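# Slide a door fully open without slamming it

## Task

Push or pull the sliding door until it is completely open and make sure it stays open by itself, without the robot holding it. Every other object must stay where it was at the start. Slamming the door open or closed counts as failure, and so does the robot tipping over or finishing in a tilted state.

## Robot and tools

ROBOT. A Hello Robot Stretch 3: a two-wheeled base (0.33 m long, 0.34 m wide), a lift that moves the arm up and down a mast, and one telescoping arm that sticks out to the robot's RIGHT. The arm cannot reach forward, so the gripper is moved forward or back by driving the base. The base cannot move sideways. Turning in place pivots about the point between the drive wheels, 0.05 m behind the front edge. With the arm fully in and the wrist folded, the wrist pokes up to 0.06 m past the right side and a turn sweeps a 0.28 m radius circle; an unfolded, level wrist reaches beyond that circle.

FRAMES. Base frame: origin on the floor midway between the drive wheels, x forward, y to the left, z up. The odometry frame is the base frame as it was when the scene began. hand_pose is reported in the base frame, at the point where closed fingertips meet; with all wrist joints at zero its x axis points up, y back along the arm toward the mast, z toward the rear. Fingertip pads are round, 0.04 m across.

TOOLS.
execute_actions: argument actions is a list holding either one action or nothing (an empty list only reports state and images). An action may contain base, joints, or both, plus optional contact_limits; its motions begin together and may finish at different moments. base holds exactly one relative command: {"translate_m": d} drives straight d metres from the current spot (forward positive, range -1 to 1), or {"rotate_rad": d} turns in place by d radians (left/counter-clockwise positive, range -3.2 to 3.2). joints is a single dictionary of absolute targets by name: lift_m 0 to 1.1 (arm height on mast), arm_m 0 to 0.52 (extension), wrist_yaw_rad -1.345 to 4.42 (0 along the arm, positive turns toward the front, 3.0 folds over the base), wrist_pitch_rad -1.57 to 0.451 (0 level, negative tips fingertips down), wrist_roll_rad -2.911 to 2.911 (0 means fingers side by side and level), gripper_m -0.089 to 0.179 (bigger is wider; real fingertip gap is 0.007 to 0.025 m less, zero below 0.007), head_pan_rad -3.953 to 1.73 (0 forward, positive left, -1.57 along the arm), head_tilt_rad -1.53 to 0.419 (negative looks down). Completion tolerances: ±0.004 for lift_m, arm_m, gripper_m; ±0.02 for yaw, roll, head joints; ±0.05 for pitch. Unknown keys or out-of-range numbers cause the whole call to be rejected with no motion. A joint or the base left out of an action may still be driving to an earlier target without the status showing it. Each action runs at most 15 s. contact_limits takes only arm_m, a motor_effort percentage 1 to 100 at which the arm motion halts with contact_stop (negative sense when retracting); smaller is gentler but too small stops immediately; it also caps holding force until the next action. The result reports the active, default and maximum limit. cameras: list of head_camera, nav_camera, wrist_camera or all; omitted/null/["all"] gives all, [] gives none. The pictures line lists the order of the returned images. If a result reports a stop, any later execute_actions, wait or finished_scene calls in the same reply are skipped.
wait: seconds from 0 to 10; commands nothing and returns the same report as an empty action.
zoom_image: camera plus region [x0, y0, x1, y1] in pixels of that camera's latest full image, origin top-left, at most 504 by 504.
finished_scene: scene is the current scene's number; ends it irrevocably once the last command has been held, and reports success. The door must already be open and staying that way.

READINGS. lidar_m: 12 distances in metres from the base origin, one per 30 degree sector, first straight ahead then counter-clockwise (4th left, 7th behind, 10th right); "-" means nothing detected. Plane is 0.17 m above the floor, range 0.15 to 12 m; it misses glass, thin legs and the robot, and the mast or a low lift can hide sectors 5, 6, 9, 10. A leaning base can make the floor look like a wall. wrist_depth_mm and head_depth_mm are 7x7 grids of median depth (45 to 1000 mm and 280 to 4000 mm; the head grid matches the sideways image). base_odometry is from wheel turns only, so slip looks like motion; heading spans -3.142 to 3.142. turned_by_wheels and turned_by_imu give rotation since the previous result. base_tilt in degrees, forward and right positive, with a fixed bias up to about 4 degrees. motor_effort is percent of maximum, positive toward larger joint values, with the peak of the last action in brackets; readings carry sizeable bias and noise. Positive wheel effort pushes forward. on_its_own lists what the call did not command; "held at" is a held target, not a position.

STATUSES. done; off_target (stopped short and may still be pushing; for the base, something is blocking it); contact_stop, time_out, torque_fault (old target dropped, holds where it stopped). Arm and lift stop on firm contact and go slack until commanded again; a slack lift can sink under load or keep pressing. Base, wrist and head have no contact stop and will keep pushing. Overloaded wrist servos switch off for 10 s (torque_fault) and go limp.

SPEED. The base moves up to 0.30 m/s and 1.9 rad/s only when stowed (lift_m under 0.30, arm_m under 0.03, wrist_yaw_rad over 2.54); otherwise 0.10 m/s and 0.63 rad/s.

SAFETY. Fold or unfold the wrist (yaw to 3.0) only with lift_m between 0.32 and 0.95, pitch -0.4 and roll near 0; once folded the lift may go down to 0.25. With yaw below -0.4 keep pitch at -0.5 or lower. Pushing on something rigid with the gripper above about 0.45 m, a raised contact limit, or a repeated push after a contact_stop can tip the robot. Driving while hooked on or pushing an immovable thing, or snagging furniture (especially reversing), can tip it too; then reverse the last move in small steps, free the gripper, and lower lift to about 0.2 if still tilted. Move the door gently so it does not slam; avoid drops, hard hits and hard pushes, and do not disturb other objects.

CALIBRATION. Camera intrinsics and base-to-camera transforms (OpenCV conventions) are given for head_camera (896x504), nav_camera (fisheye 672x504) and wrist_camera (644x364); they carry small errors, larger for the wrist camera at long arm extension.

Each tool is called after "Emit:" as a command line: name --argument value for each argument, lists and objects as JSON in quotes; but a table of rows of numbers goes row by row, as --pt "numbers of a row", without its own name.

## Session

Emit:
execute_actions --actions '[]'

Scene clock: 0.00 s.
base_odometry: x=+0.000 y=+0.000 heading=+0.000 (m, m, rad; odometry frame)
turned_by_wheels: +0.000 (rad since the last result)
turned_by_imu: +0.000 (rad since the last result)
base_tilt: forward=-0.1 right=+0.3 (deg)
lidar_m: 1.60 1.62 1.61 1.23 0.93 0.92 1.01 1.67 2.16 1.04 1.13 1.08
head_depth_mm: 1513 1511 1505 1528 1522 926 1536 / 1608 1616 1605 1635 1608 933 1657 / 1728 1740 1751 1765 1718 937 1792 / 1860 1873 1895 1904 1824 1016 1922 / 1965 2053 2050 2080 1832 1191 2084 / 1995 2090 2085 2090 1989 1544 1607 / 1840 1871 1882 1874 1831 1819 1864
base_status: not commanded
joint_positions: lift_m=+0.331 arm_m=-0.001 wrist_yaw_rad=+3.030 wrist_pitch_rad=-0.568 wrist_roll_rad=+0.018 gripper_m=+0.037 head_pan_rad=-0.003 head_tilt_rad=+0.004
joint_status: not commanded
motor_effort: left_wheel=+1 right_wheel=+0 lift_m=+22 arm_m=+1 wrist_yaw_rad=+0 wrist_pitch_rad=+5 wrist_roll_rad=+0 gripper_m=+0 head_pan_rad=+0 head_tilt_rad=+2 (%)
hand_pose: x=+0.0014 y=+0.0582 z=+0.3112 quat_wxyz=(+0.238, +0.694, +0.158, +0.660) (m; base frame)
wrist_depth_mm: 743 853 - - - - - / 743 911 992 974 947 947 933 / 762 770 778 757 758 769 742 / 649 647 644 656 621 638 624 / 558 550 568 557 561 539 534 / 484 - - - 463 469 463 / 439 - - - 415 417 412
pictures: head_camera (sideways: a quarter turn clockwise sets it upright), nav_camera (sideways: a quarter turn counterclockwise sets it upright), wrist_camera
Images, in order (width x height): head_camera 896x504, nav_camera 672x504, wrist_camera 644x364.

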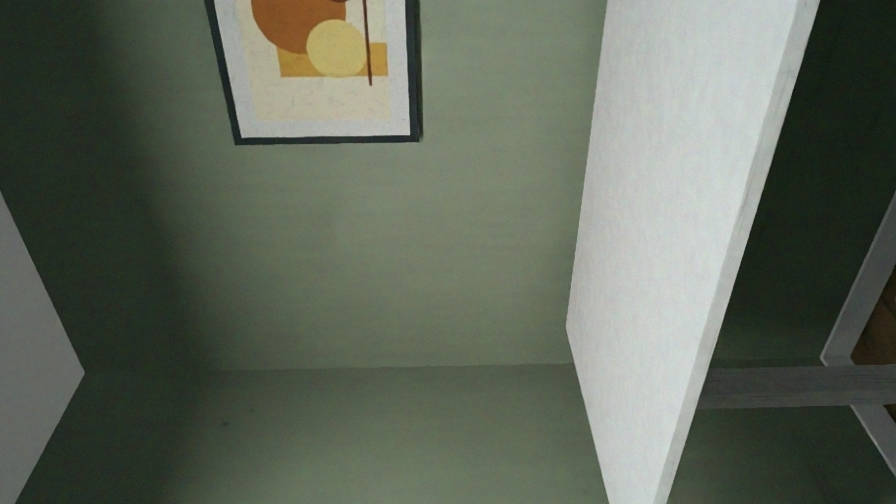

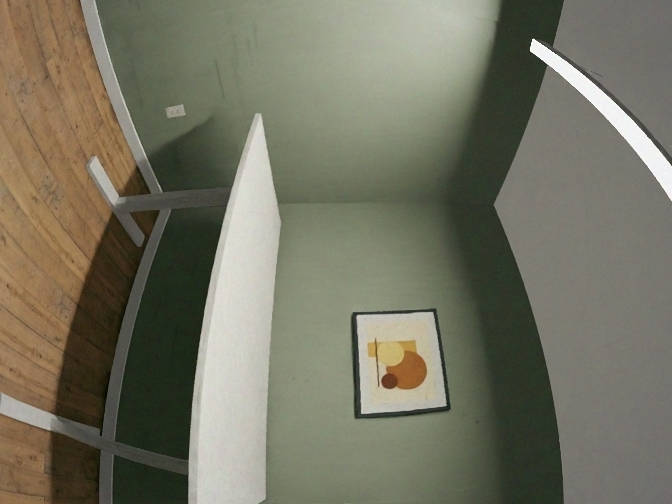

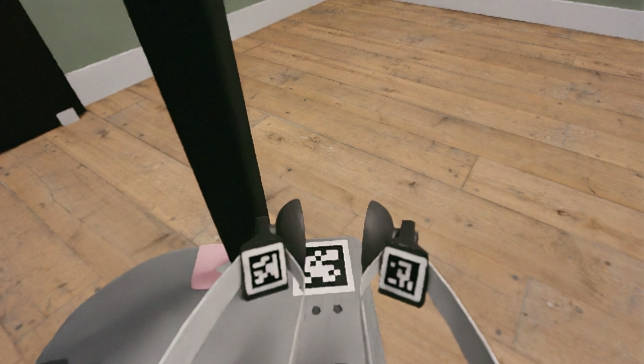

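Emit:
execute_actions --actions '[{"joints":{"head_pan_rad":-3.6,"head_tilt_rad":-0.4}}]' --cameras '["head_camera","nav_camera"]'

Scene clock: 4.37 s.
base_odometry: x=+0.000 y=+0.000 heading=+0.000 (m, m, rad; odometry frame)
turned_by_wheels: +0.000 (rad since the last result)
turned_by_imu: -0.001 (rad since the last result)
base_tilt: forward=-0.1 right=+0.3 (deg)
lidar_m: 1.60 1.63 1.61 1.23 0.93 0.92 1.01 1.67 2.16 1.04 1.13 1.08
head_depth_mm: 742 794 854 919 1003 1121 1261 / 756 809 871 941 1020 1127 1249 / 768 823 886 963 1047 1157 1283 / 783 842 904 982 1075 1183 1309 / 798 856 927 1007 1100 1217 1341 / 811 874 944 1029 1132 1251 1359 / 826 894 968 1058 1162 1294 1376
base_status: not commanded
joint_positions: lift_m=+0.331 arm_m=-0.001 wrist_yaw_rad=+3.030 wrist_pitch_rad=-0.568 wrist_roll_rad=+0.018 gripper_m=+0.037 head_pan_rad=-3.593 head_tilt_rad=-0.395
joint_status: all done
motor_effort: left_wheel=+1(1) right_wheel=+1(0) lift_m=+21(23) arm_m=+0(0) wrist_yaw_rad=+1(0) wrist_pitch_rad=+5(5) wrist_roll_rad=+1(0) gripper_m=-1(0) head_pan_rad=-3(45) head_tilt_rad=-3(36) (%)
hand_pose: x=+0.0014 y=+0.0582 z=+0.3112 quat_wxyz=(+0.238, +0.694, +0.158, +0.660) (m; base frame)
wrist_depth_mm: 760 875 - - - - - / 726 883 - 939 967 927 929 / 751 772 783 778 748 756 741 / 660 662 637 642 633 621 632 / 562 552 561 558 558 537 535 / 478 - - - 467 469 465 / 440 - - - 420 412 412
pictures: head_camera (sideways: a quarter turn clockwise sets it upright), nav_camera (sideways: a quarter turn counterclockwise sets it upright)
camera_calibration (this result's frames):
head_camera: T_world_to_cam=[[0.357914, -0.191603, -0.913885, 1.21126], [-0.479124, -0.87774, -0.00361899, 0.00737515], [-0.80146, 0.439159, -0.405957, 0.492207], [0, 0, 0, 1]] pos_world=[-0.0355101, 0.022398, 1.3068]
nav_camera: T_world_to_cam=[[-0.335842, 0.181041, 0.924356, -1.15959], [0.453672, 0.891116, -0.0097004, 0.0658474], [-0.825465, 0.416096, -0.381408, 0.466089], [0, 0, 0, 1]] pos_world=[-0.034573, -0.0426816, 1.25028]
Images, in order (width x height): head_camera 896x504, nav_camera 672x504.

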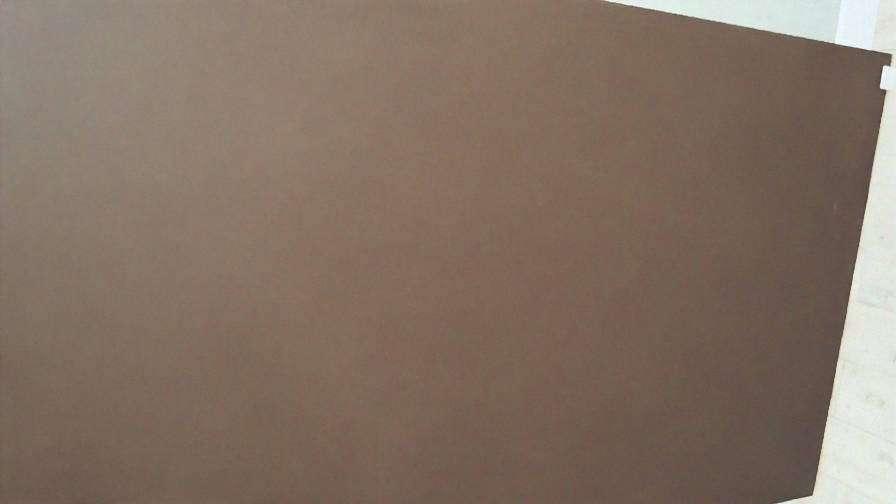

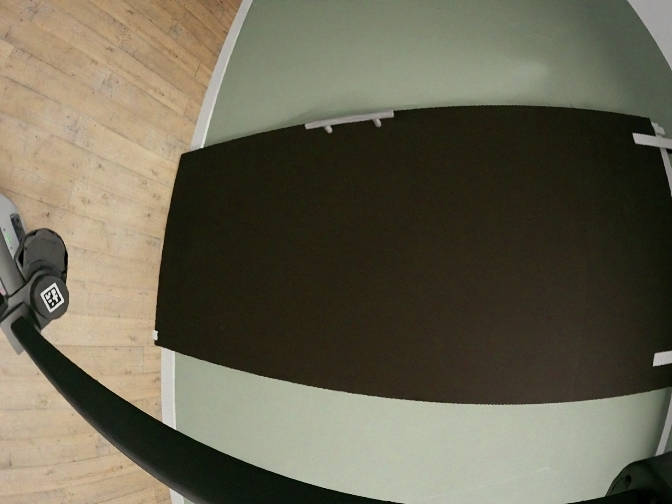

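Emit:
execute_actions --actions '[{"base":{"rotate_rad":-2.55},"joints":{"head_pan_rad":-1.57,"head_tilt_rad":-0.5,"lift_m":0.29}}]' --cameras '[]'

Emit:
execute_actions --actions '[{"base":{"translate_m":0.65}}]' --cameras '[]'

Emit:
execute_actions --actions '[{"base":{"rotate_rad":0.31},"joints":{"lift_m":0.8,"wrist_pitch_rad":-0.4}}]'

Scene clock: 18.20 s.
base_odometry: x=+0.000 y=+0.000 heading=-2.550 (m, m, rad; odometry frame)
turned_by_wheels: -2.550 (rad since the last result)
turned_by_imu: -2.552 (rad since the last result)
base_tilt: forward=-0.2 right=+0.3 (deg)
lidar_m: 1.85 1.91 1.04 1.55 1.08 1.60 1.62 1.61 1.17 0.92 0.92 1.04
head_depth_mm: 969 1066 1187 1335 1529 1592 1325 / 935 1024 1132 1277 1437 1557 1327 / 902 986 1088 1213 1360 1507 1323 / 870 949 1045 1153 1303 1471 1331 / 837 908 979 1073 1181 1334 1326 / 759 823 896 987 1098 1234 1321 / 735 796 867 947 1044 1170 1283
base_status: done
joint_positions: lift_m=+0.290 arm_m=-0.001 wrist_yaw_rad=+3.030 wrist_pitch_rad=-0.569 wrist_roll_rad=+0.018 gripper_m=+0.037 head_pan_rad=-1.577 head_tilt_rad=-0.494
joint_status: all done
motor_effort: left_wheel=+4(13) right_wheel=-4(11) lift_m=+17(23) arm_m=+0(0) wrist_yaw_rad=+0(0) wrist_pitch_rad=+6(5) wrist_roll_rad=+1(0) gripper_m=-1(1) head_pan_rad=+4(43) head_tilt_rad=-4(19) (%)
hand_pose: x=+0.0014 y=+0.0580 z=+0.2706 quat_wxyz=(+0.238, +0.694, +0.158, +0.660) (m; base frame)
wrist_depth_mm: - - - - - 952 - / 902 882 887 879 906 852 849 / 733 706 699 704 705 710 682 / 592 597 567 577 578 564 561 / 503 515 - - 498 491 488 / 450 - - - 421 435 424 / - - - - 383 379 383
pictures: none
No camera images: the call's "cameras" was empty. Leave "cameras" out to get every camera's image.

Scene clock: 22.07 s.
base_odometry: x=-0.539 y=-0.363 heading=-2.550 (m, m, rad; odometry frame)
turned_by_wheels: +0.000 (rad since the last result)
turned_by_imu: +0.002 (rad since the last result)
base_tilt: forward=-0.2 right=+0.3 (deg)
lidar_m: 1.48 1.54 1.51 0.91 1.01 1.97 2.24 1.70 0.86 0.73 0.73 0.90
head_depth_mm: 698 766 851 958 1095 1276 1320 / 672 736 817 912 1035 1194 1314 / 649 710 780 868 981 1124 1259 / 627 684 750 832 932 1066 1229 / 607 658 721 797 889 1004 1159 / 589 637 695 766 850 956 1090 / 570 616 670 729 800 919 1082
base_status: done
joint_positions: lift_m=+0.290 arm_m=-0.001 wrist_yaw_rad=+3.030 wrist_pitch_rad=-0.570 wrist_roll_rad=+0.018 gripper_m=+0.037 head_pan_rad=-1.577 head_tilt_rad=-0.494
joint_status: not commanded
motor_effort: left_wheel=+4(12) right_wheel=-4(8) lift_m=+16(16) arm_m=+0(0) wrist_yaw_rad=+0(0) wrist_pitch_rad=+6(6) wrist_roll_rad=+0(0) gripper_m=+0(0) head_pan_rad=+4(4) head_tilt_rad=-5(4) (%)
hand_pose: x=+0.0014 y=+0.0580 z=+0.2705 quat_wxyz=(+0.238, +0.694, +0.159, +0.660) (m; base frame)
wrist_depth_mm: - - 947 894 - - - / 910 875 861 893 860 834 849 / 712 706 671 691 693 692 667 / 589 592 570 576 568 576 562 / 501 519 - - 505 491 483 / 461 - - - 424 426 424 / - - - - 381 379 377
pictures: none
No camera images: the call's "cameras" was empty. Leave "cameras" out to get every camera's image.

Scene clock: 27.53 s.
base_odometry: x=-0.539 y=-0.363 heading=-2.240 (m, m, rad; odometry frame)
turned_by_wheels: +0.310 (rad since the last result)
turned_by_imu: +0.309 (rad since the last result)
base_tilt: forward=-0.1 right=+0.3 (deg)
lidar_m: 1.54 1.51 0.91 0.93 1.80 2.21 2.23 1.02 0.75 0.73 0.82 1.14
head_depth_mm: 595 650 715 793 891 1016 1189 / 594 646 712 788 890 1011 1180 / 592 646 711 788 882 1008 1170 / 590 644 707 782 878 1002 1164 / 589 642 695 758 906 1039 1216 / 632 699 770 854 953 1089 1232 / 642 701 766 849 952 1083 1232
base_status: done
joint_positions: lift_m=+0.800 arm_m=-0.001 wrist_yaw_rad=+3.030 wrist_pitch_rad=-0.421 wrist_roll_rad=+0.018 gripper_m=+0.037 head_pan_rad=-1.577 head_tilt_rad=-0.495
joint_status: all done
motor_effort: left_wheel=-3(9) right_wheel=+5(13) lift_m=+27(29) arm_m=+0(0) wrist_yaw_rad=+1(0) wrist_pitch_rad=+7(9) wrist_roll_rad=+1(0) gripper_m=+0(1) head_pan_rad=+4(4) head_tilt_rad=-3(4) (%)
hand_pose: x=+0.0037 y=+0.0791 z=+0.8118 quat_wxyz=(+0.187, +0.705, +0.107, +0.676) (m; base frame)
wrist_depth_mm: - - - - - - - / - - - - - - - / - - - - - - - / - - - - - - - / - - - - - - - / - - - - - - - / 959 932 904 935 952 924 945
pictures: head_camera (sideways: a quarter turn clockwise sets it upright), nav_camera (sideways: a quarter turn counterclockwise sets it upright), wrist_camera
camera_calibration (this result's frames):
head_camera: T_world_to_cam=[[0.0193455, 0.494398, -0.86902, 1.1548], [0.998512, -0.0538719, -0.00842028, 0.00461151], [-0.0509787, -0.867565, -0.494705, 0.603111], [0, 0, 0, 1]] pos_world=[0.00380085, -0.0474471, 1.30195]
nav_camera: T_world_to_cam=[[-0.0193241, -0.471092, 0.881872, -1.1061], [-0.999616, 0.0266073, -0.00769065, 0.0720949], [-0.0198412, -0.881683, -0.471426, 0.578313], [0, 0, 0, 1]] pos_world=[0.0621674, -0.0131034, 1.24862]
wrist_camera: T_world_to_cam=[[0.99857, -0.0483021, -0.0229284, 0.0317273], [-0.0472922, -0.597834, -0.800224, 0.72731], [0.0249451, 0.800163, -0.599263, 0.591287], [0, 0, 0, 1]] pos_world=[-0.0120356, -0.0367828, 0.937074]
Images, in order (width x height): head_camera 896x504, nav_camera 672x504, wrist_camera 644x364.

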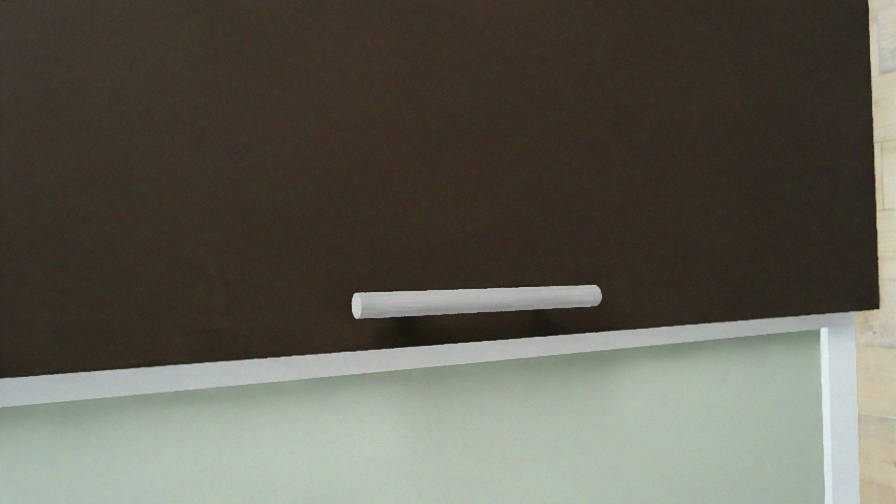

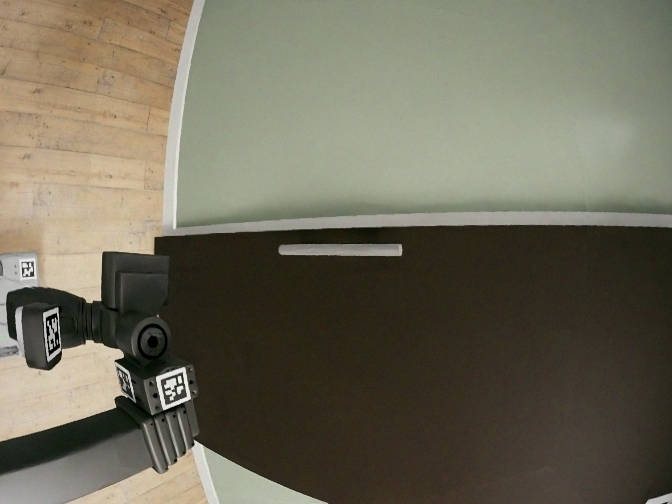

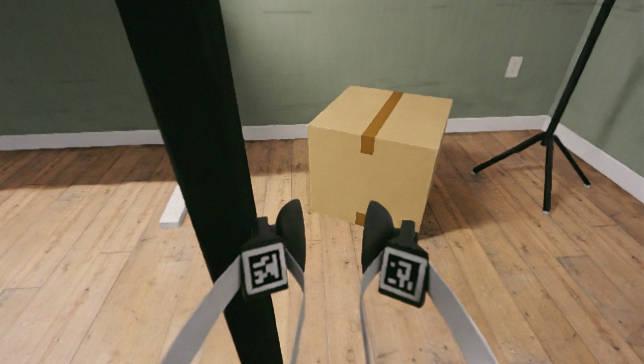

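Emit:
execute_actions --actions '[{"joints":{"wrist_yaw_rad":0,"gripper_m":0.13,"lift_m":0.76}}]' --cameras '[]'

Emit:
execute_actions --actions '[{"joints":{"wrist_pitch_rad":0,"arm_m":0.12}}]'

Scene clock: 35.83 s.
base_odometry: x=-0.539 y=-0.363 heading=-2.240 (m, m, rad; odometry frame)
turned_by_wheels: +0.000 (rad since the last result)
turned_by_imu: -0.001 (rad since the last result)
base_tilt: forward=-0.1 right=+0.3 (deg)
lidar_m: 1.54 1.51 0.91 0.94 1.81 2.21 2.23 1.02 0.75 0.73 0.82 1.14
head_depth_mm: 596 650 714 794 890 1017 1190 / 596 647 711 791 886 1011 1177 / 593 646 708 785 882 1007 1146 / 591 642 706 784 880 1000 1142 / 588 642 694 757 907 1038 1216 / 632 699 769 853 956 1084 1237 / 640 698 768 850 950 1081 1230
base_status: not commanded
joint_positions: lift_m=+0.760 arm_m=-0.001 wrist_yaw_rad=+0.002 wrist_pitch_rad=-0.420 wrist_roll_rad=+0.018 gripper_m=+0.130 head_pan_rad=-1.577 head_tilt_rad=-0.495
joint_status: all done
motor_effort: left_wheel=-3(3) right_wheel=+5(5) lift_m=+17(27) arm_m=+0(0) wrist_yaw_rad=-2(2) wrist_pitch_rad=+7(7) wrist_roll_rad=+0(0) gripper_m=+0(84) head_pan_rad=+3(4) head_tilt_rad=-4(4) (%)
hand_pose: x=-0.0211 y=-0.3677 z=+0.7725 quat_wxyz=(+0.686, +0.147, -0.697, -0.148) (m; base frame)
wrist_depth_mm: 504 506 491 423 427 415 415 / 559 552 532 466 470 461 451 / 610 609 595 520 522 497 497 / 705 683 672 587 581 558 548 / 798 795 765 672 651 621 629 / 929 908 882 766 739 - 725 / 924 906 888 872 862 836 820
pictures: none
No camera images: the call's "cameras" was empty. Leave "cameras" out to get every camera's image.

Scene clock: 37.97 s.
base_odometry: x=-0.539 y=-0.363 heading=-2.240 (m, m, rad; odometry frame)
turned_by_wheels: +0.000 (rad since the last result)
turned_by_imu: +0.000 (rad since the last result)
base_tilt: forward=-0.1 right=+0.3 (deg)
lidar_m: 1.54 1.51 0.91 0.94 1.80 2.22 2.23 1.02 0.75 0.73 0.82 1.13
head_depth_mm: 594 650 716 794 892 1007 - / 594 648 710 789 888 992 - / 591 647 709 786 869 976 - / 590 642 706 784 879 962 1177 / 589 642 694 757 885 1048 1214 / 634 699 769 852 955 1090 1233 / 643 700 768 850 955 1085 1232
base_status: not commanded
joint_positions: lift_m=+0.760 arm_m=+0.120 wrist_yaw_rad=+0.001 wrist_pitch_rad=-0.024 wrist_roll_rad=+0.018 gripper_m=+0.130 head_pan_rad=-1.577 head_tilt_rad=-0.495
joint_status: all done
motor_effort: left_wheel=-3(3) right_wheel=+5(5) lift_m=+17(16) arm_m=+3(5) wrist_yaw_rad=-1(2) wrist_pitch_rad=+8(9) wrist_roll_rad=+0(0) gripper_m=+0(0) head_pan_rad=+4(3) head_tilt_rad=-4(3) (%)
hand_pose: x=-0.0212 y=-0.5202 z=+0.8687 quat_wxyz=(+0.701, +0.009, -0.713, -0.009) (m; base frame)
wrist_depth_mm: 404 404 381 329 324 321 315 / 415 417 397 340 336 329 327 / 430 433 419 348 350 343 339 / 465 449 435 367 363 358 354 / 473 472 442 382 375 366 365 / 501 491 479 393 391 - 377 / 528 507 498 421 409 409 399
pictures: head_camera (sideways: a quarter turn clockwise sets it upright), nav_camera (sideways: a quarter turn counterclockwise sets it upright), wrist_camera
camera_calibration (this result's frames):
head_camera: T_world_to_cam=[[0.0193457, 0.494398, -0.86902, 1.1548], [0.998512, -0.0538721, -0.00842028, 0.00461151], [-0.0509789, -0.867565, -0.494705, 0.603111], [0, 0, 0, 1]] pos_world=[0.00380084, -0.047447, 1.30195]
nav_camera: T_world_to_cam=[[-0.0193242, -0.471092, 0.881872, -1.1061], [-0.999616, 0.0266075, -0.00769065, 0.0720949], [-0.0198414, -0.881682, -0.471426, 0.578313], [0, 0, 0, 1]] pos_world=[0.0621673, -0.0131034, 1.24862]
wrist_camera: T_world_to_cam=[[-0.997643, -0.0685386, 0.00334206, -0.0466869], [-0.0200071, 0.243943, -0.969583, 0.999036], [0.0656386, -0.967365, -0.244739, -0.121012], [0, 0, 0, 1]] pos_world=[-0.018646, -0.36397, 0.939188]
Images, in order (width x height): head_camera 896x504, nav_camera 672x504, wrist_camera 644x364.

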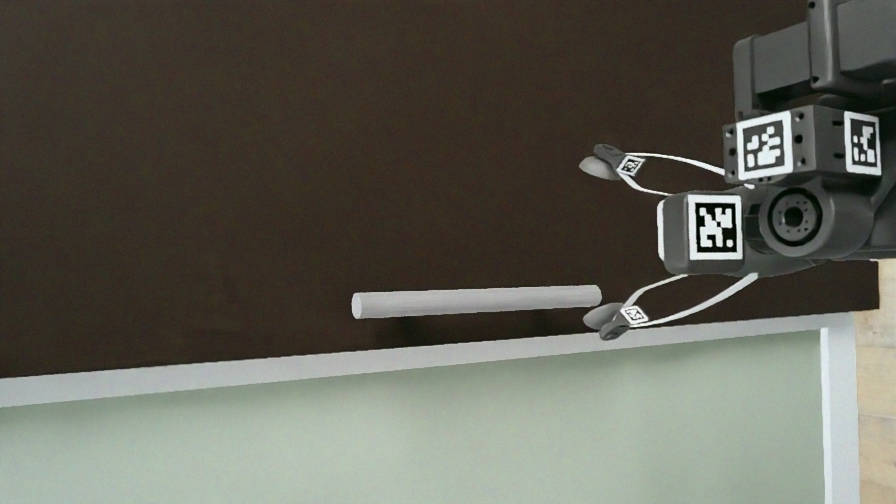

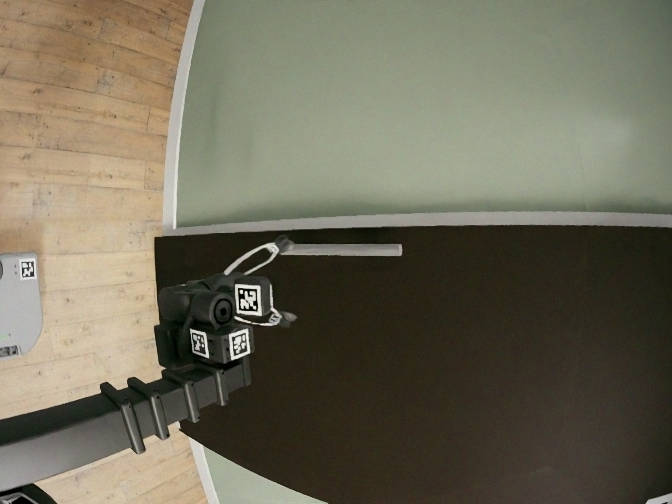

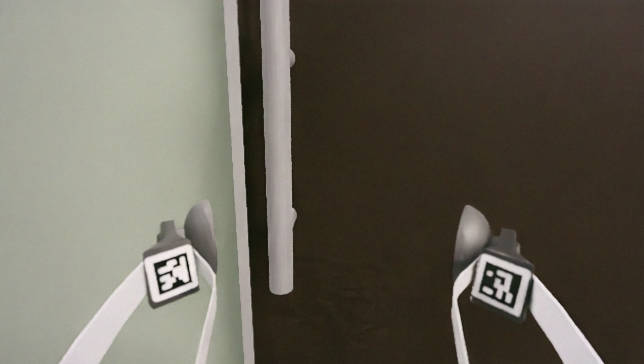

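Emit:
execute_actions --actions '[{"base":{"translate_m":0.035},"joints":{"arm_m":0.265,"lift_m":0.78}}]'

Emit:
execute_actions --actions '[{"base":{"translate_m":-0.15}}]'

Scene clock: 43.13 s.
base_odometry: x=-0.561 y=-0.390 heading=-2.240 (m, m, rad; odometry frame)
turned_by_wheels: +0.000 (rad since the last result)
turned_by_imu: -0.001 (rad since the last result)
base_tilt: forward=-0.1 right=+0.4 (deg)
lidar_m: 1.50 1.57 0.90 0.92 1.81 2.25 2.27 1.02 0.75 0.73 0.82 1.14
head_depth_mm: 596 650 716 793 891 996 - / 594 647 711 790 857 1056 1207 / 592 645 710 784 - 1050 1170 / 590 643 698 773 - 1024 1167 / 603 658 740 819 942 1072 1231 / 644 702 770 854 955 1088 1232 / 643 701 766 848 954 1081 1229
base_status: done
joint_positions: lift_m=+0.780 arm_m=+0.265 wrist_yaw_rad=+0.001 wrist_pitch_rad=-0.023 wrist_roll_rad=+0.018 gripper_m=+0.130 head_pan_rad=-1.577 head_tilt_rad=-0.495
joint_status: all done
motor_effort: left_wheel=-3(4) right_wheel=+5(11) lift_m=+27(24) arm_m=+4(3) wrist_yaw_rad=-1(1) wrist_pitch_rad=+8(8) wrist_roll_rad=+1(0) gripper_m=-1(0) head_pan_rad=+4(4) head_tilt_rad=-4(3) (%)
hand_pose: x=-0.0212 y=-0.6653 z=+0.8883 quat_wxyz=(+0.701, +0.009, -0.713, -0.008) (m; base frame)
wrist_depth_mm: 267 265 201 193 193 191 190 / 279 272 209 200 200 197 194 / 290 285 267 207 207 205 202 / 303 297 278 215 216 214 210 / 314 308 234 225 224 219 217 / 326 324 247 233 235 - 226 / 340 336 315 242 245 243 237
pictures: head_camera (sideways: a quarter turn clockwise sets it upright), nav_camera (sideways: a quarter turn counterclockwise sets it upright), wrist_camera
camera_calibration (this result's frames):
head_camera: T_world_to_cam=[[0.0193455, 0.494398, -0.86902, 1.1548], [0.998512, -0.0538719, -0.00842029, 0.00461153], [-0.0509787, -0.867565, -0.494705, 0.603111], [0, 0, 0, 1]] pos_world=[0.00380085, -0.0474471, 1.30195]
nav_camera: T_world_to_cam=[[-0.0193241, -0.471093, 0.881872, -1.1061], [-0.999616, 0.0266073, -0.00769065, 0.0720949], [-0.0198412, -0.881682, -0.471426, 0.578313], [0, 0, 0, 1]] pos_world=[0.0621674, -0.0131034, 1.24862]
wrist_camera: T_world_to_cam=[[-0.997656, -0.0683433, 0.00339559, -0.0566588], [-0.0199594, 0.243179, -0.969776, 1.05304], [0.065452, -0.967571, -0.243973, -0.257328], [0, 0, 0, 1]] pos_world=[-0.0186652, -0.508933, 0.958625]
Images, in order (width x height): head_camera 896x504, nav_camera 672x504, wrist_camera 644x364.

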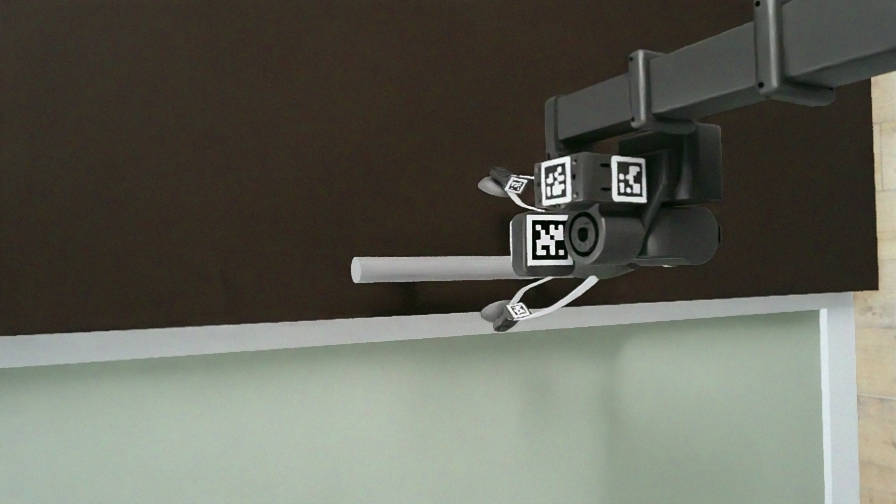

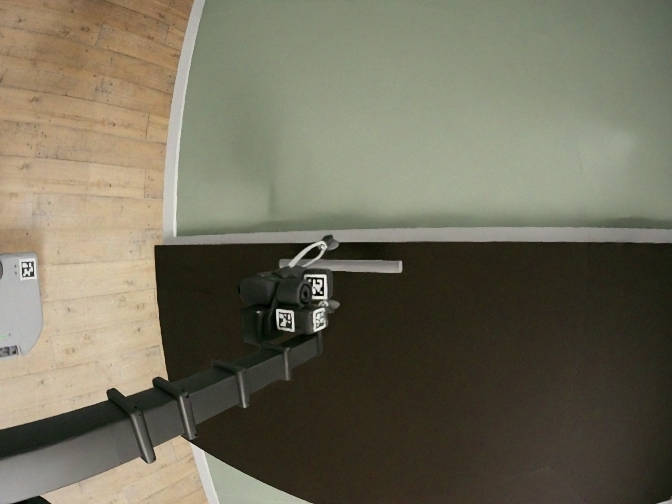

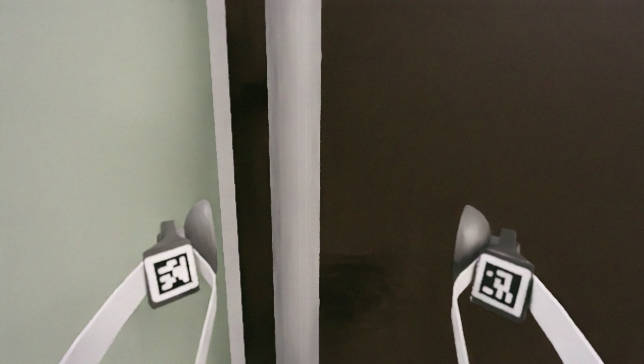

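Scene clock: 47.77 s.
base_odometry: x=-0.468 y=-0.272 heading=-2.240 (m, m, rad; odometry frame)
turned_by_wheels: +0.000 (rad since the last result)
turned_by_imu: +0.048 (rad since the last result)
base_tilt: forward=-0.2 right=+0.3 (deg)
lidar_m: 1.65 1.60 0.96 1.00 1.36 2.13 2.12 0.97 0.74 0.73 0.83 1.19
head_depth_mm: 587 640 705 779 872 979 - / 587 641 704 780 848 - 1189 / 590 642 706 781 - 1042 1168 / 590 644 708 785 - 1029 1168 / 590 645 699 769 884 1028 1202 / 607 680 767 864 956 1107 1258 / 643 707 781 864 972 1113 1256
base_status: done
joint_positions: lift_m=+0.780 arm_m=+0.265 wrist_yaw_rad=+0.073 wrist_pitch_rad=-0.029 wrist_roll_rad=+0.016 gripper_m=+0.130 head_pan_rad=-1.576 head_tilt_rad=-0.498
joint_status: not commanded
on_its_own: wrist_yaw_rad is held at +0.058, not at your +0.000, by its stall guard, which is not easing now; wrist_yaw_rad is at rest, and its effort (-13) is outside its rest range (-12 to +12)
motor_effort: left_wheel=+4(33) right_wheel=-8(48) lift_m=+26(26) arm_m=+4(11) wrist_yaw_rad=-13(90) wrist_pitch_rad=+10(15) wrist_roll_rad=+1(2) gripper_m=-3(20) head_pan_rad=+4(3) head_tilt_rad=-1(3) (%)
hand_pose: x=-0.0029 y=-0.6644 z=+0.8870 quat_wxyz=(+0.702, +0.036, -0.712, +0.015) (m; base frame)
wrist_depth_mm: 300 274 149 197 189 181 174 / 311 297 154 205 195 186 179 / 324 307 218 212 203 193 185 / 348 325 173 220 210 202 192 / 358 347 176 231 219 204 197 / 375 359 183 241 228 - 207 / 409 368 212 253 239 226 214
pictures: head_camera (sideways: a quarter turn clockwise sets it upright), nav_camera (sideways: a quarter turn counterclockwise sets it upright), wrist_camera
camera_calibration (this result's frames):
head_camera: T_world_to_cam=[[0.0191091, 0.497495, -0.867257, 1.15251], [0.99854, -0.0533299, -0.00859041, 0.00483279], [-0.0505244, -0.865826, -0.497787, 0.607119], [0, 0, 0, 1]] pos_world=[0.00382517, -0.0474481, 1.30178]
nav_camera: T_world_to_cam=[[-0.0190999, -0.474235, 0.880191, -1.10391], [-0.99963, 0.0261222, -0.00761738, 0.0719995], [-0.0193801, -0.880011, -0.474558, 0.582386], [0, 0, 0, 1]] pos_world=[0.0621751, -0.0128852, 1.24857]
wrist_camera: T_world_to_cam=[[-0.990177, -0.139724, 0.00517163, -0.0873112], [-0.039783, 0.246084, -0.968432, 1.05261], [0.13404, -0.959125, -0.249225, -0.247518], [0, 0, 0, 1]] pos_world=[-0.0114, -0.508632, 0.958147]
Images, in order (width x height): head_camera 896x504, nav_camera 672x504, wrist_camera 644x364.

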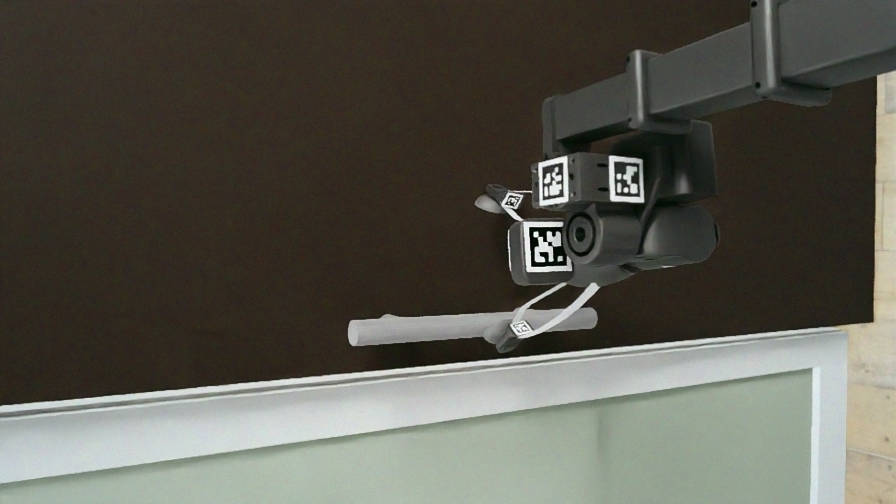

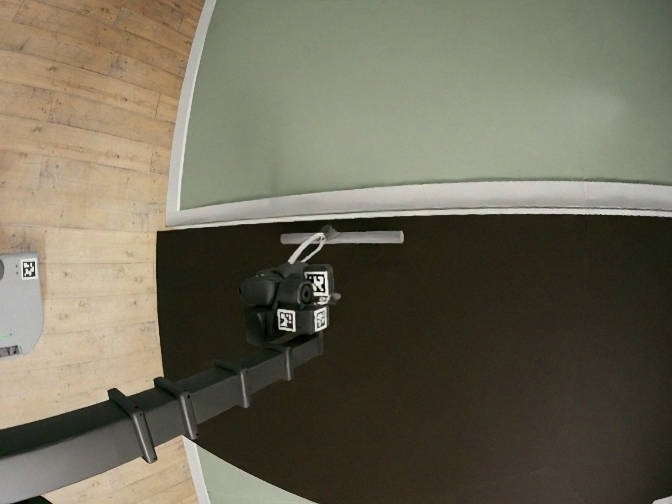

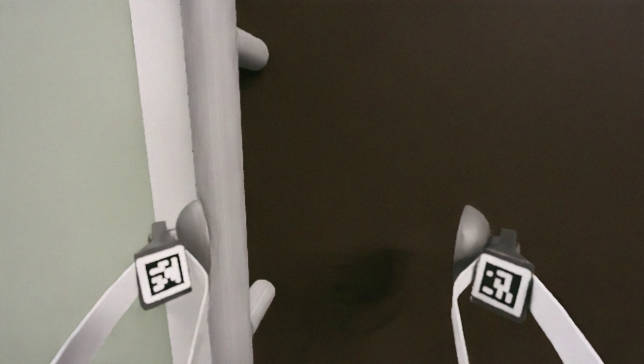

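Emit:
execute_actions --actions '[{"base":{"rotate_rad":-0.05},"joints":{"arm_m":0.3,"wrist_yaw_rad":0}}]' --cameras '[]'

Emit:
execute_actions --actions '[{"base":{"translate_m":-0.15}}]'

Scene clock: 55.37 s.
base_odometry: x=-0.468 y=-0.272 heading=-2.289 (m, m, rad; odometry frame)
turned_by_wheels: -0.050 (rad since the last result)
turned_by_imu: +0.010 (rad since the last result)
base_tilt: forward=-0.1 right=+0.3 (deg)
lidar_m: 1.64 1.59 0.96 1.00 1.36 2.13 2.13 0.96 0.74 0.73 0.84 1.21
head_depth_mm: 586 637 701 779 874 966 - / 588 639 703 780 852 1030 1188 / 589 642 706 782 - 1020 1168 / 591 644 709 781 - 1028 1169 / 592 644 701 767 901 1052 1227 / 637 698 777 856 978 1115 1261 / 647 713 785 873 976 1118 1259
base_status: done
joint_positions: lift_m=+0.780 arm_m=+0.300 wrist_yaw_rad=+0.082 wrist_pitch_rad=-0.034 wrist_roll_rad=+0.014 gripper_m=+0.130 head_pan_rad=-1.576 head_tilt_rad=-0.499
joint_status: wrist_yaw_rad off_target (ended at +0.082, target +0.000); the others done
on_its_own: wrist_yaw_rad is held at +0.064, not at your +0.000, by its stall guard, which is not easing now; wrist_yaw_rad is at rest, and its effort (-17) is outside its rest range (-12 to +12)
motor_effort: left_wheel=+6(42) right_wheel=-12(100) lift_m=+25(26) arm_m=+4(17) wrist_yaw_rad=-17(96) wrist_pitch_rad=+11(15) wrist_roll_rad=+2(2) gripper_m=-5(23) head_pan_rad=+3(4) head_tilt_rad=-1(1) (%)
hand_pose: x=-0.0005 y=-0.6990 z=+0.8857 quat_wxyz=(+0.702, +0.041, -0.711, +0.016) (m; base frame)
wrist_depth_mm: 267 244 113 167 158 151 145 / 279 253 118 173 164 156 149 / 290 275 122 180 170 162 155 / 309 288 128 188 177 167 160 / 324 308 132 195 184 171 164 / 345 325 138 204 192 - 170 / 367 333 147 212 201 188 176
pictures: none
No camera images: the call's "cameras" was empty. Leave "cameras" out to get every camera's image.

Scene clock: 58.30 s.
base_odometry: x=-0.370 y=-0.159 heading=-2.289 (m, m, rad; odometry frame)
turned_by_wheels: +0.000 (rad since the last result)
turned_by_imu: +0.063 (rad since the last result)
base_tilt: forward=-0.1 right=+0.2 (deg)
lidar_m: 1.78 1.05 1.03 1.33 1.90 2.01 1.99 0.90 0.72 0.71 0.83 1.29
head_depth_mm: 570 621 680 752 838 925 - / 575 626 687 761 822 1000 1144 / 581 632 693 762 - 998 1142 / 585 638 701 774 - 1015 1160 / 590 644 709 762 929 1465 1262 / 2673 2920 3181 1009 1029 1154 1267 / 684 730 791 871 995 1144 1280
base_status: done
joint_positions: lift_m=+0.780 arm_m=+0.299 wrist_yaw_rad=+0.044 wrist_pitch_rad=-0.040 wrist_roll_rad=+0.014 gripper_m=+0.130 head_pan_rad=-1.576 head_tilt_rad=-0.499
joint_status: not commanded
on_its_own: wrist_yaw_rad is held at +0.064, not at your +0.000, by its stall guard, which is not easing now; wrist_yaw_rad is at rest, and its effort (+19) is outside its rest range (-12 to +12)
motor_effort: left_wheel=-4(28) right_wheel=-2(68) lift_m=+25(25) arm_m=+13(14) wrist_yaw_rad=+19(84) wrist_pitch_rad=+13(15) wrist_roll_rad=+2(2) gripper_m=-8(15) head_pan_rad=+3(3) head_tilt_rad=-1(0) (%)
hand_pose: x=-0.0103 y=-0.6984 z=+0.8842 quat_wxyz=(+0.702, +0.030, -0.711, +0.001) (m; base frame)
wrist_depth_mm: 256 288 110 161 152 145 137 / 265 291 114 168 158 149 141 / 281 306 117 174 164 154 147 / 294 313 122 182 171 160 151 / 326 304 128 189 178 164 156 / 350 314 136 198 184 - 161 / 370 345 141 208 193 180 167
pictures: head_camera (sideways: a quarter turn clockwise sets it upright), nav_camera (sideways: a quarter turn counterclockwise sets it upright), wrist_camera
camera_calibration (this result's frames):
head_camera: T_world_to_cam=[[0.01906, 0.49828, -0.866807, 1.15192], [0.998546, -0.053215, -0.00863361, 0.00488899], [-0.0504291, -0.865382, -0.498569, 0.608136], [0, 0, 0, 1]] pos_world=[0.00383026, -0.0474482, 1.30173]
nav_camera: T_world_to_cam=[[-0.0190533, -0.475031, 0.879763, -1.10335], [-0.999632, 0.0260218, -0.00759875, 0.0719753], [-0.0192834, -0.879584, -0.475353, 0.583419], [0, 0, 0, 1]] pos_world=[0.0621767, -0.0128311, 1.24856]
wrist_camera: T_world_to_cam=[[-0.993765, -0.111308, 0.00644868, -0.0806503], [-0.0351365, 0.25776, -0.96557, 1.06365], [0.105814, -0.959776, -0.260064, -0.270989], [0, 0, 0, 1]] pos_world=[-0.0141002, -0.543232, 0.957072]
Images, in order (width x height): head_camera 896x504, nav_camera 672x504, wrist_camera 644x364.

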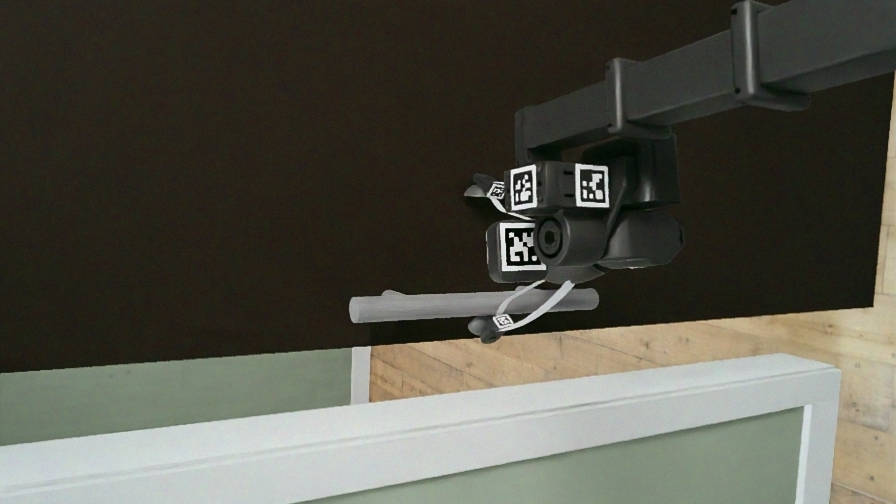

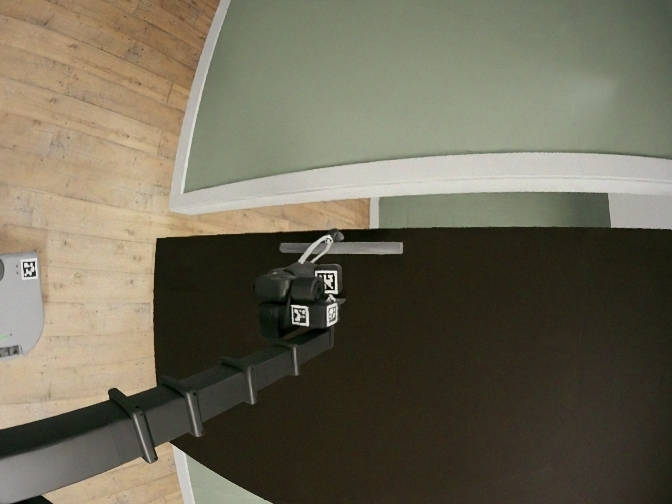

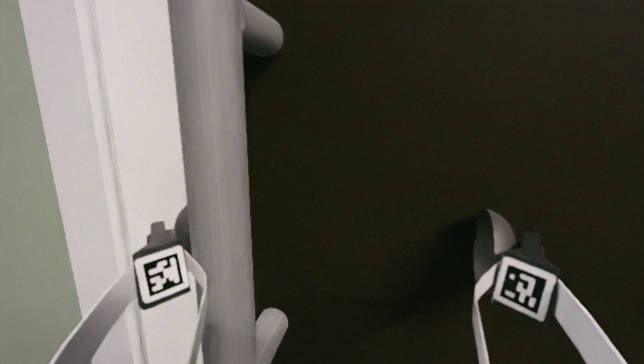

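Emit:
execute_actions --actions '[{"base":{"rotate_rad":-0.1},"joints":{"arm_m":0.285}}]' --cameras '[]'

Emit:
execute_actions --actions '[{"base":{"translate_m":-0.25},"joints":{"arm_m":0.27}}]'

Scene clock: 65.40 s.
base_odometry: x=-0.370 y=-0.159 heading=-2.389 (m, m, rad; odometry frame)
turned_by_wheels: -0.100 (rad since the last result)
turned_by_imu: -0.074 (rad since the last result)
base_tilt: forward=-0.1 right=+0.3 (deg)
lidar_m: 1.78 1.71 1.03 1.33 1.85 2.02 1.99 0.95 0.73 0.71 0.83 1.18
head_depth_mm: 575 629 691 763 860 961 - / 578 629 692 769 831 1025 1168 / 579 630 693 770 - 1006 1147 / 580 631 694 759 - 1010 1150 / 581 641 707 779 1854 1502 1288 / 2649 2880 3158 2675 1976 1499 1261 / 2649 2863 889 889 961 1078 1251
base_status: done
joint_positions: lift_m=+0.780 arm_m=+0.285 wrist_yaw_rad=+0.064 wrist_pitch_rad=-0.024 wrist_roll_rad=+0.016 gripper_m=+0.130 head_pan_rad=-1.576 head_tilt_rad=-0.499
joint_status: all done
on_its_own: wrist_yaw_rad is held at +0.064, not at your +0.000, by its stall guard, which is not easing now
motor_effort: left_wheel=+0(52) right_wheel=+1(95) lift_m=+25(26) arm_m=-2(9) wrist_yaw_rad=+0(72) wrist_pitch_rad=+8(13) wrist_roll_rad=+1(2) gripper_m=-1(15) head_pan_rad=+3(3) head_tilt_rad=-1(0) (%)
hand_pose: x=-0.0051 y=-0.6853 z=+0.8882 quat_wxyz=(+0.701, +0.032, -0.712, +0.013) (m; base frame)
wrist_depth_mm: 285 - 175 165 161 154 148 / 286 387 181 172 167 159 152 / 291 391 190 179 173 165 158 / 298 394 199 185 179 172 163 / 308 373 201 192 186 174 170 / 314 358 218 201 192 - 175 / 333 429 - 207 201 193 181
pictures: none
No camera images: the call's "cameras" was empty. Leave "cameras" out to get every camera's image.

Scene clock: 69.23 s.
base_odometry: x=-0.187 y=+0.012 heading=-2.389 (m, m, rad; odometry frame)
turned_by_wheels: +0.000 (rad since the last result)
turned_by_imu: -0.001 (rad since the last result)
base_tilt: forward=-0.2 right=+0.3 (deg)
lidar_m: 2.03 1.20 1.16 1.30 1.84 1.78 1.74 0.94 0.72 0.70 0.94 1.15
head_depth_mm: 565 614 674 749 842 939 - / 565 617 678 751 815 1004 1148 / 567 618 679 752 - 985 1123 / 568 620 680 753 - 990 1120 / 568 620 683 757 851 971 1131 / 569 621 684 747 1794 1499 1317 / 592 2844 3203 2660 1991 1584 1318
base_status: done
joint_positions: lift_m=+0.780 arm_m=+0.269 wrist_yaw_rad=+0.294 wrist_pitch_rad=-0.026 wrist_roll_rad=+0.017 gripper_m=+0.130 head_pan_rad=-1.576 head_tilt_rad=-0.499
joint_status: all done
on_its_own: wrist_yaw_rad is held at +0.270, not at your +0.000, by its stall guard, which is still easing
motor_effort: left_wheel=+4(25) right_wheel=-6(60) lift_m=+24(24) arm_m=+6(5) wrist_yaw_rad=-22(100) wrist_pitch_rad=+9(9) wrist_roll_rad=+1(1) gripper_m=-5(23) head_pan_rad=+3(4) head_tilt_rad=-1(1) (%)
hand_pose: x=+0.0526 y=-0.6590 z=+0.8879 quat_wxyz=(+0.695, +0.114, -0.704, +0.093) (m; base frame)
wrist_depth_mm: 428 - 149 188 169 153 140 / 424 - 152 195 174 157 143 / 445 - 157 202 180 161 147 / 451 - 222 210 185 168 151 / 474 545 176 217 192 168 156 / 499 541 181 229 201 - 161 / 570 594 205 236 210 186 163
pictures: head_camera (sideways: a quarter turn clockwise sets it upright), nav_camera (sideways: a quarter turn counterclockwise sets it upright), wrist_camera
camera_calibration (this result's frames):
head_camera: T_world_to_cam=[[0.0189002, 0.498287, -0.866806, 1.15192], [0.998563, -0.0528947, -0.00863367, 0.00488897], [-0.0501515, -0.865397, -0.49857, 0.608135], [0, 0, 0, 1]] pos_world=[0.00384548, -0.047449, 1.30173]
nav_camera: T_world_to_cam=[[-0.0189009, -0.475039, 0.879762, -1.10335], [-0.999641, 0.0257012, -0.00759873, 0.0719753], [-0.0190012, -0.87959, -0.475354, 0.583419], [0, 0, 0, 1]] pos_world=[0.0621809, -0.012813, 1.24856]
wrist_camera: T_world_to_cam=[[-0.935296, -0.353844, 0.00406451, -0.174557], [-0.0907904, 0.228848, -0.969219, 1.04636], [0.342022, -0.906875, -0.246167, -0.228834], [0, 0, 0, 1]] pos_world=[0.0100031, -0.508748, 0.958532]
Images, in order (width x height): head_camera 896x504, nav_camera 672x504, wrist_camera 644x364.

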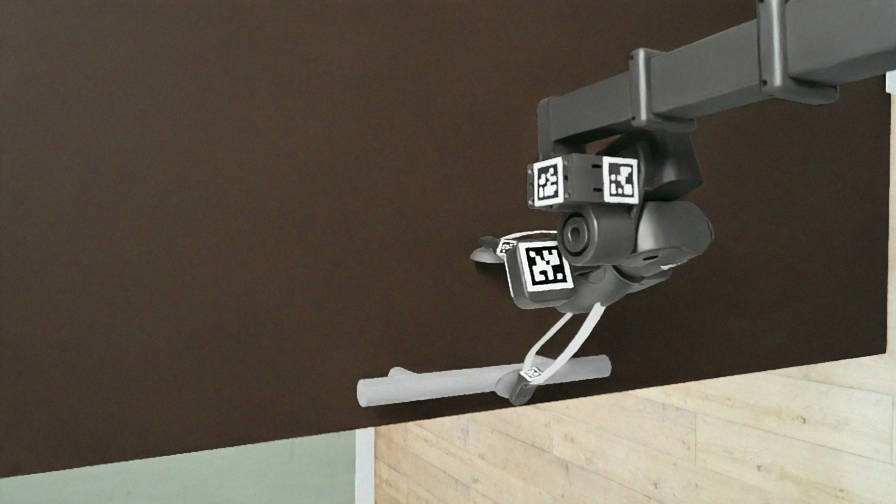

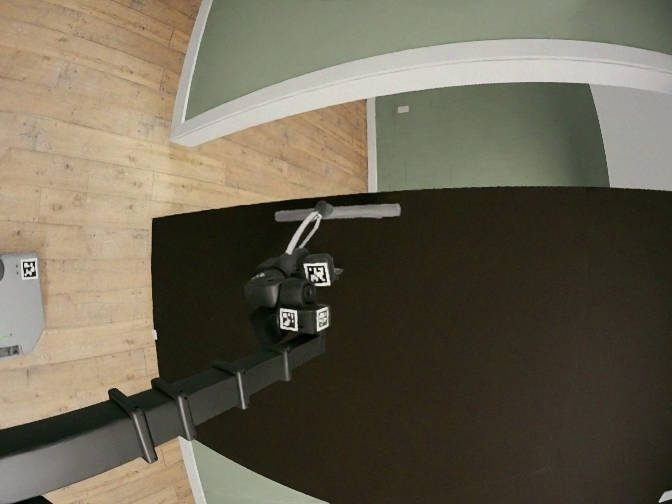

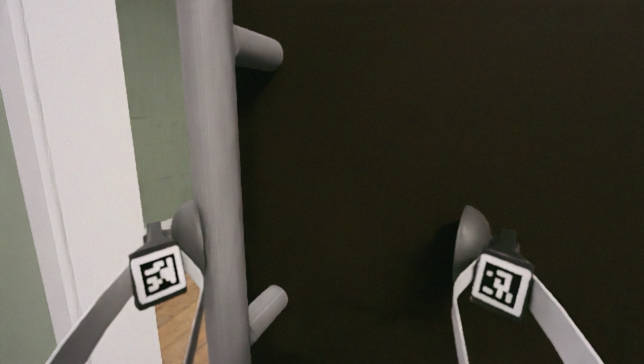

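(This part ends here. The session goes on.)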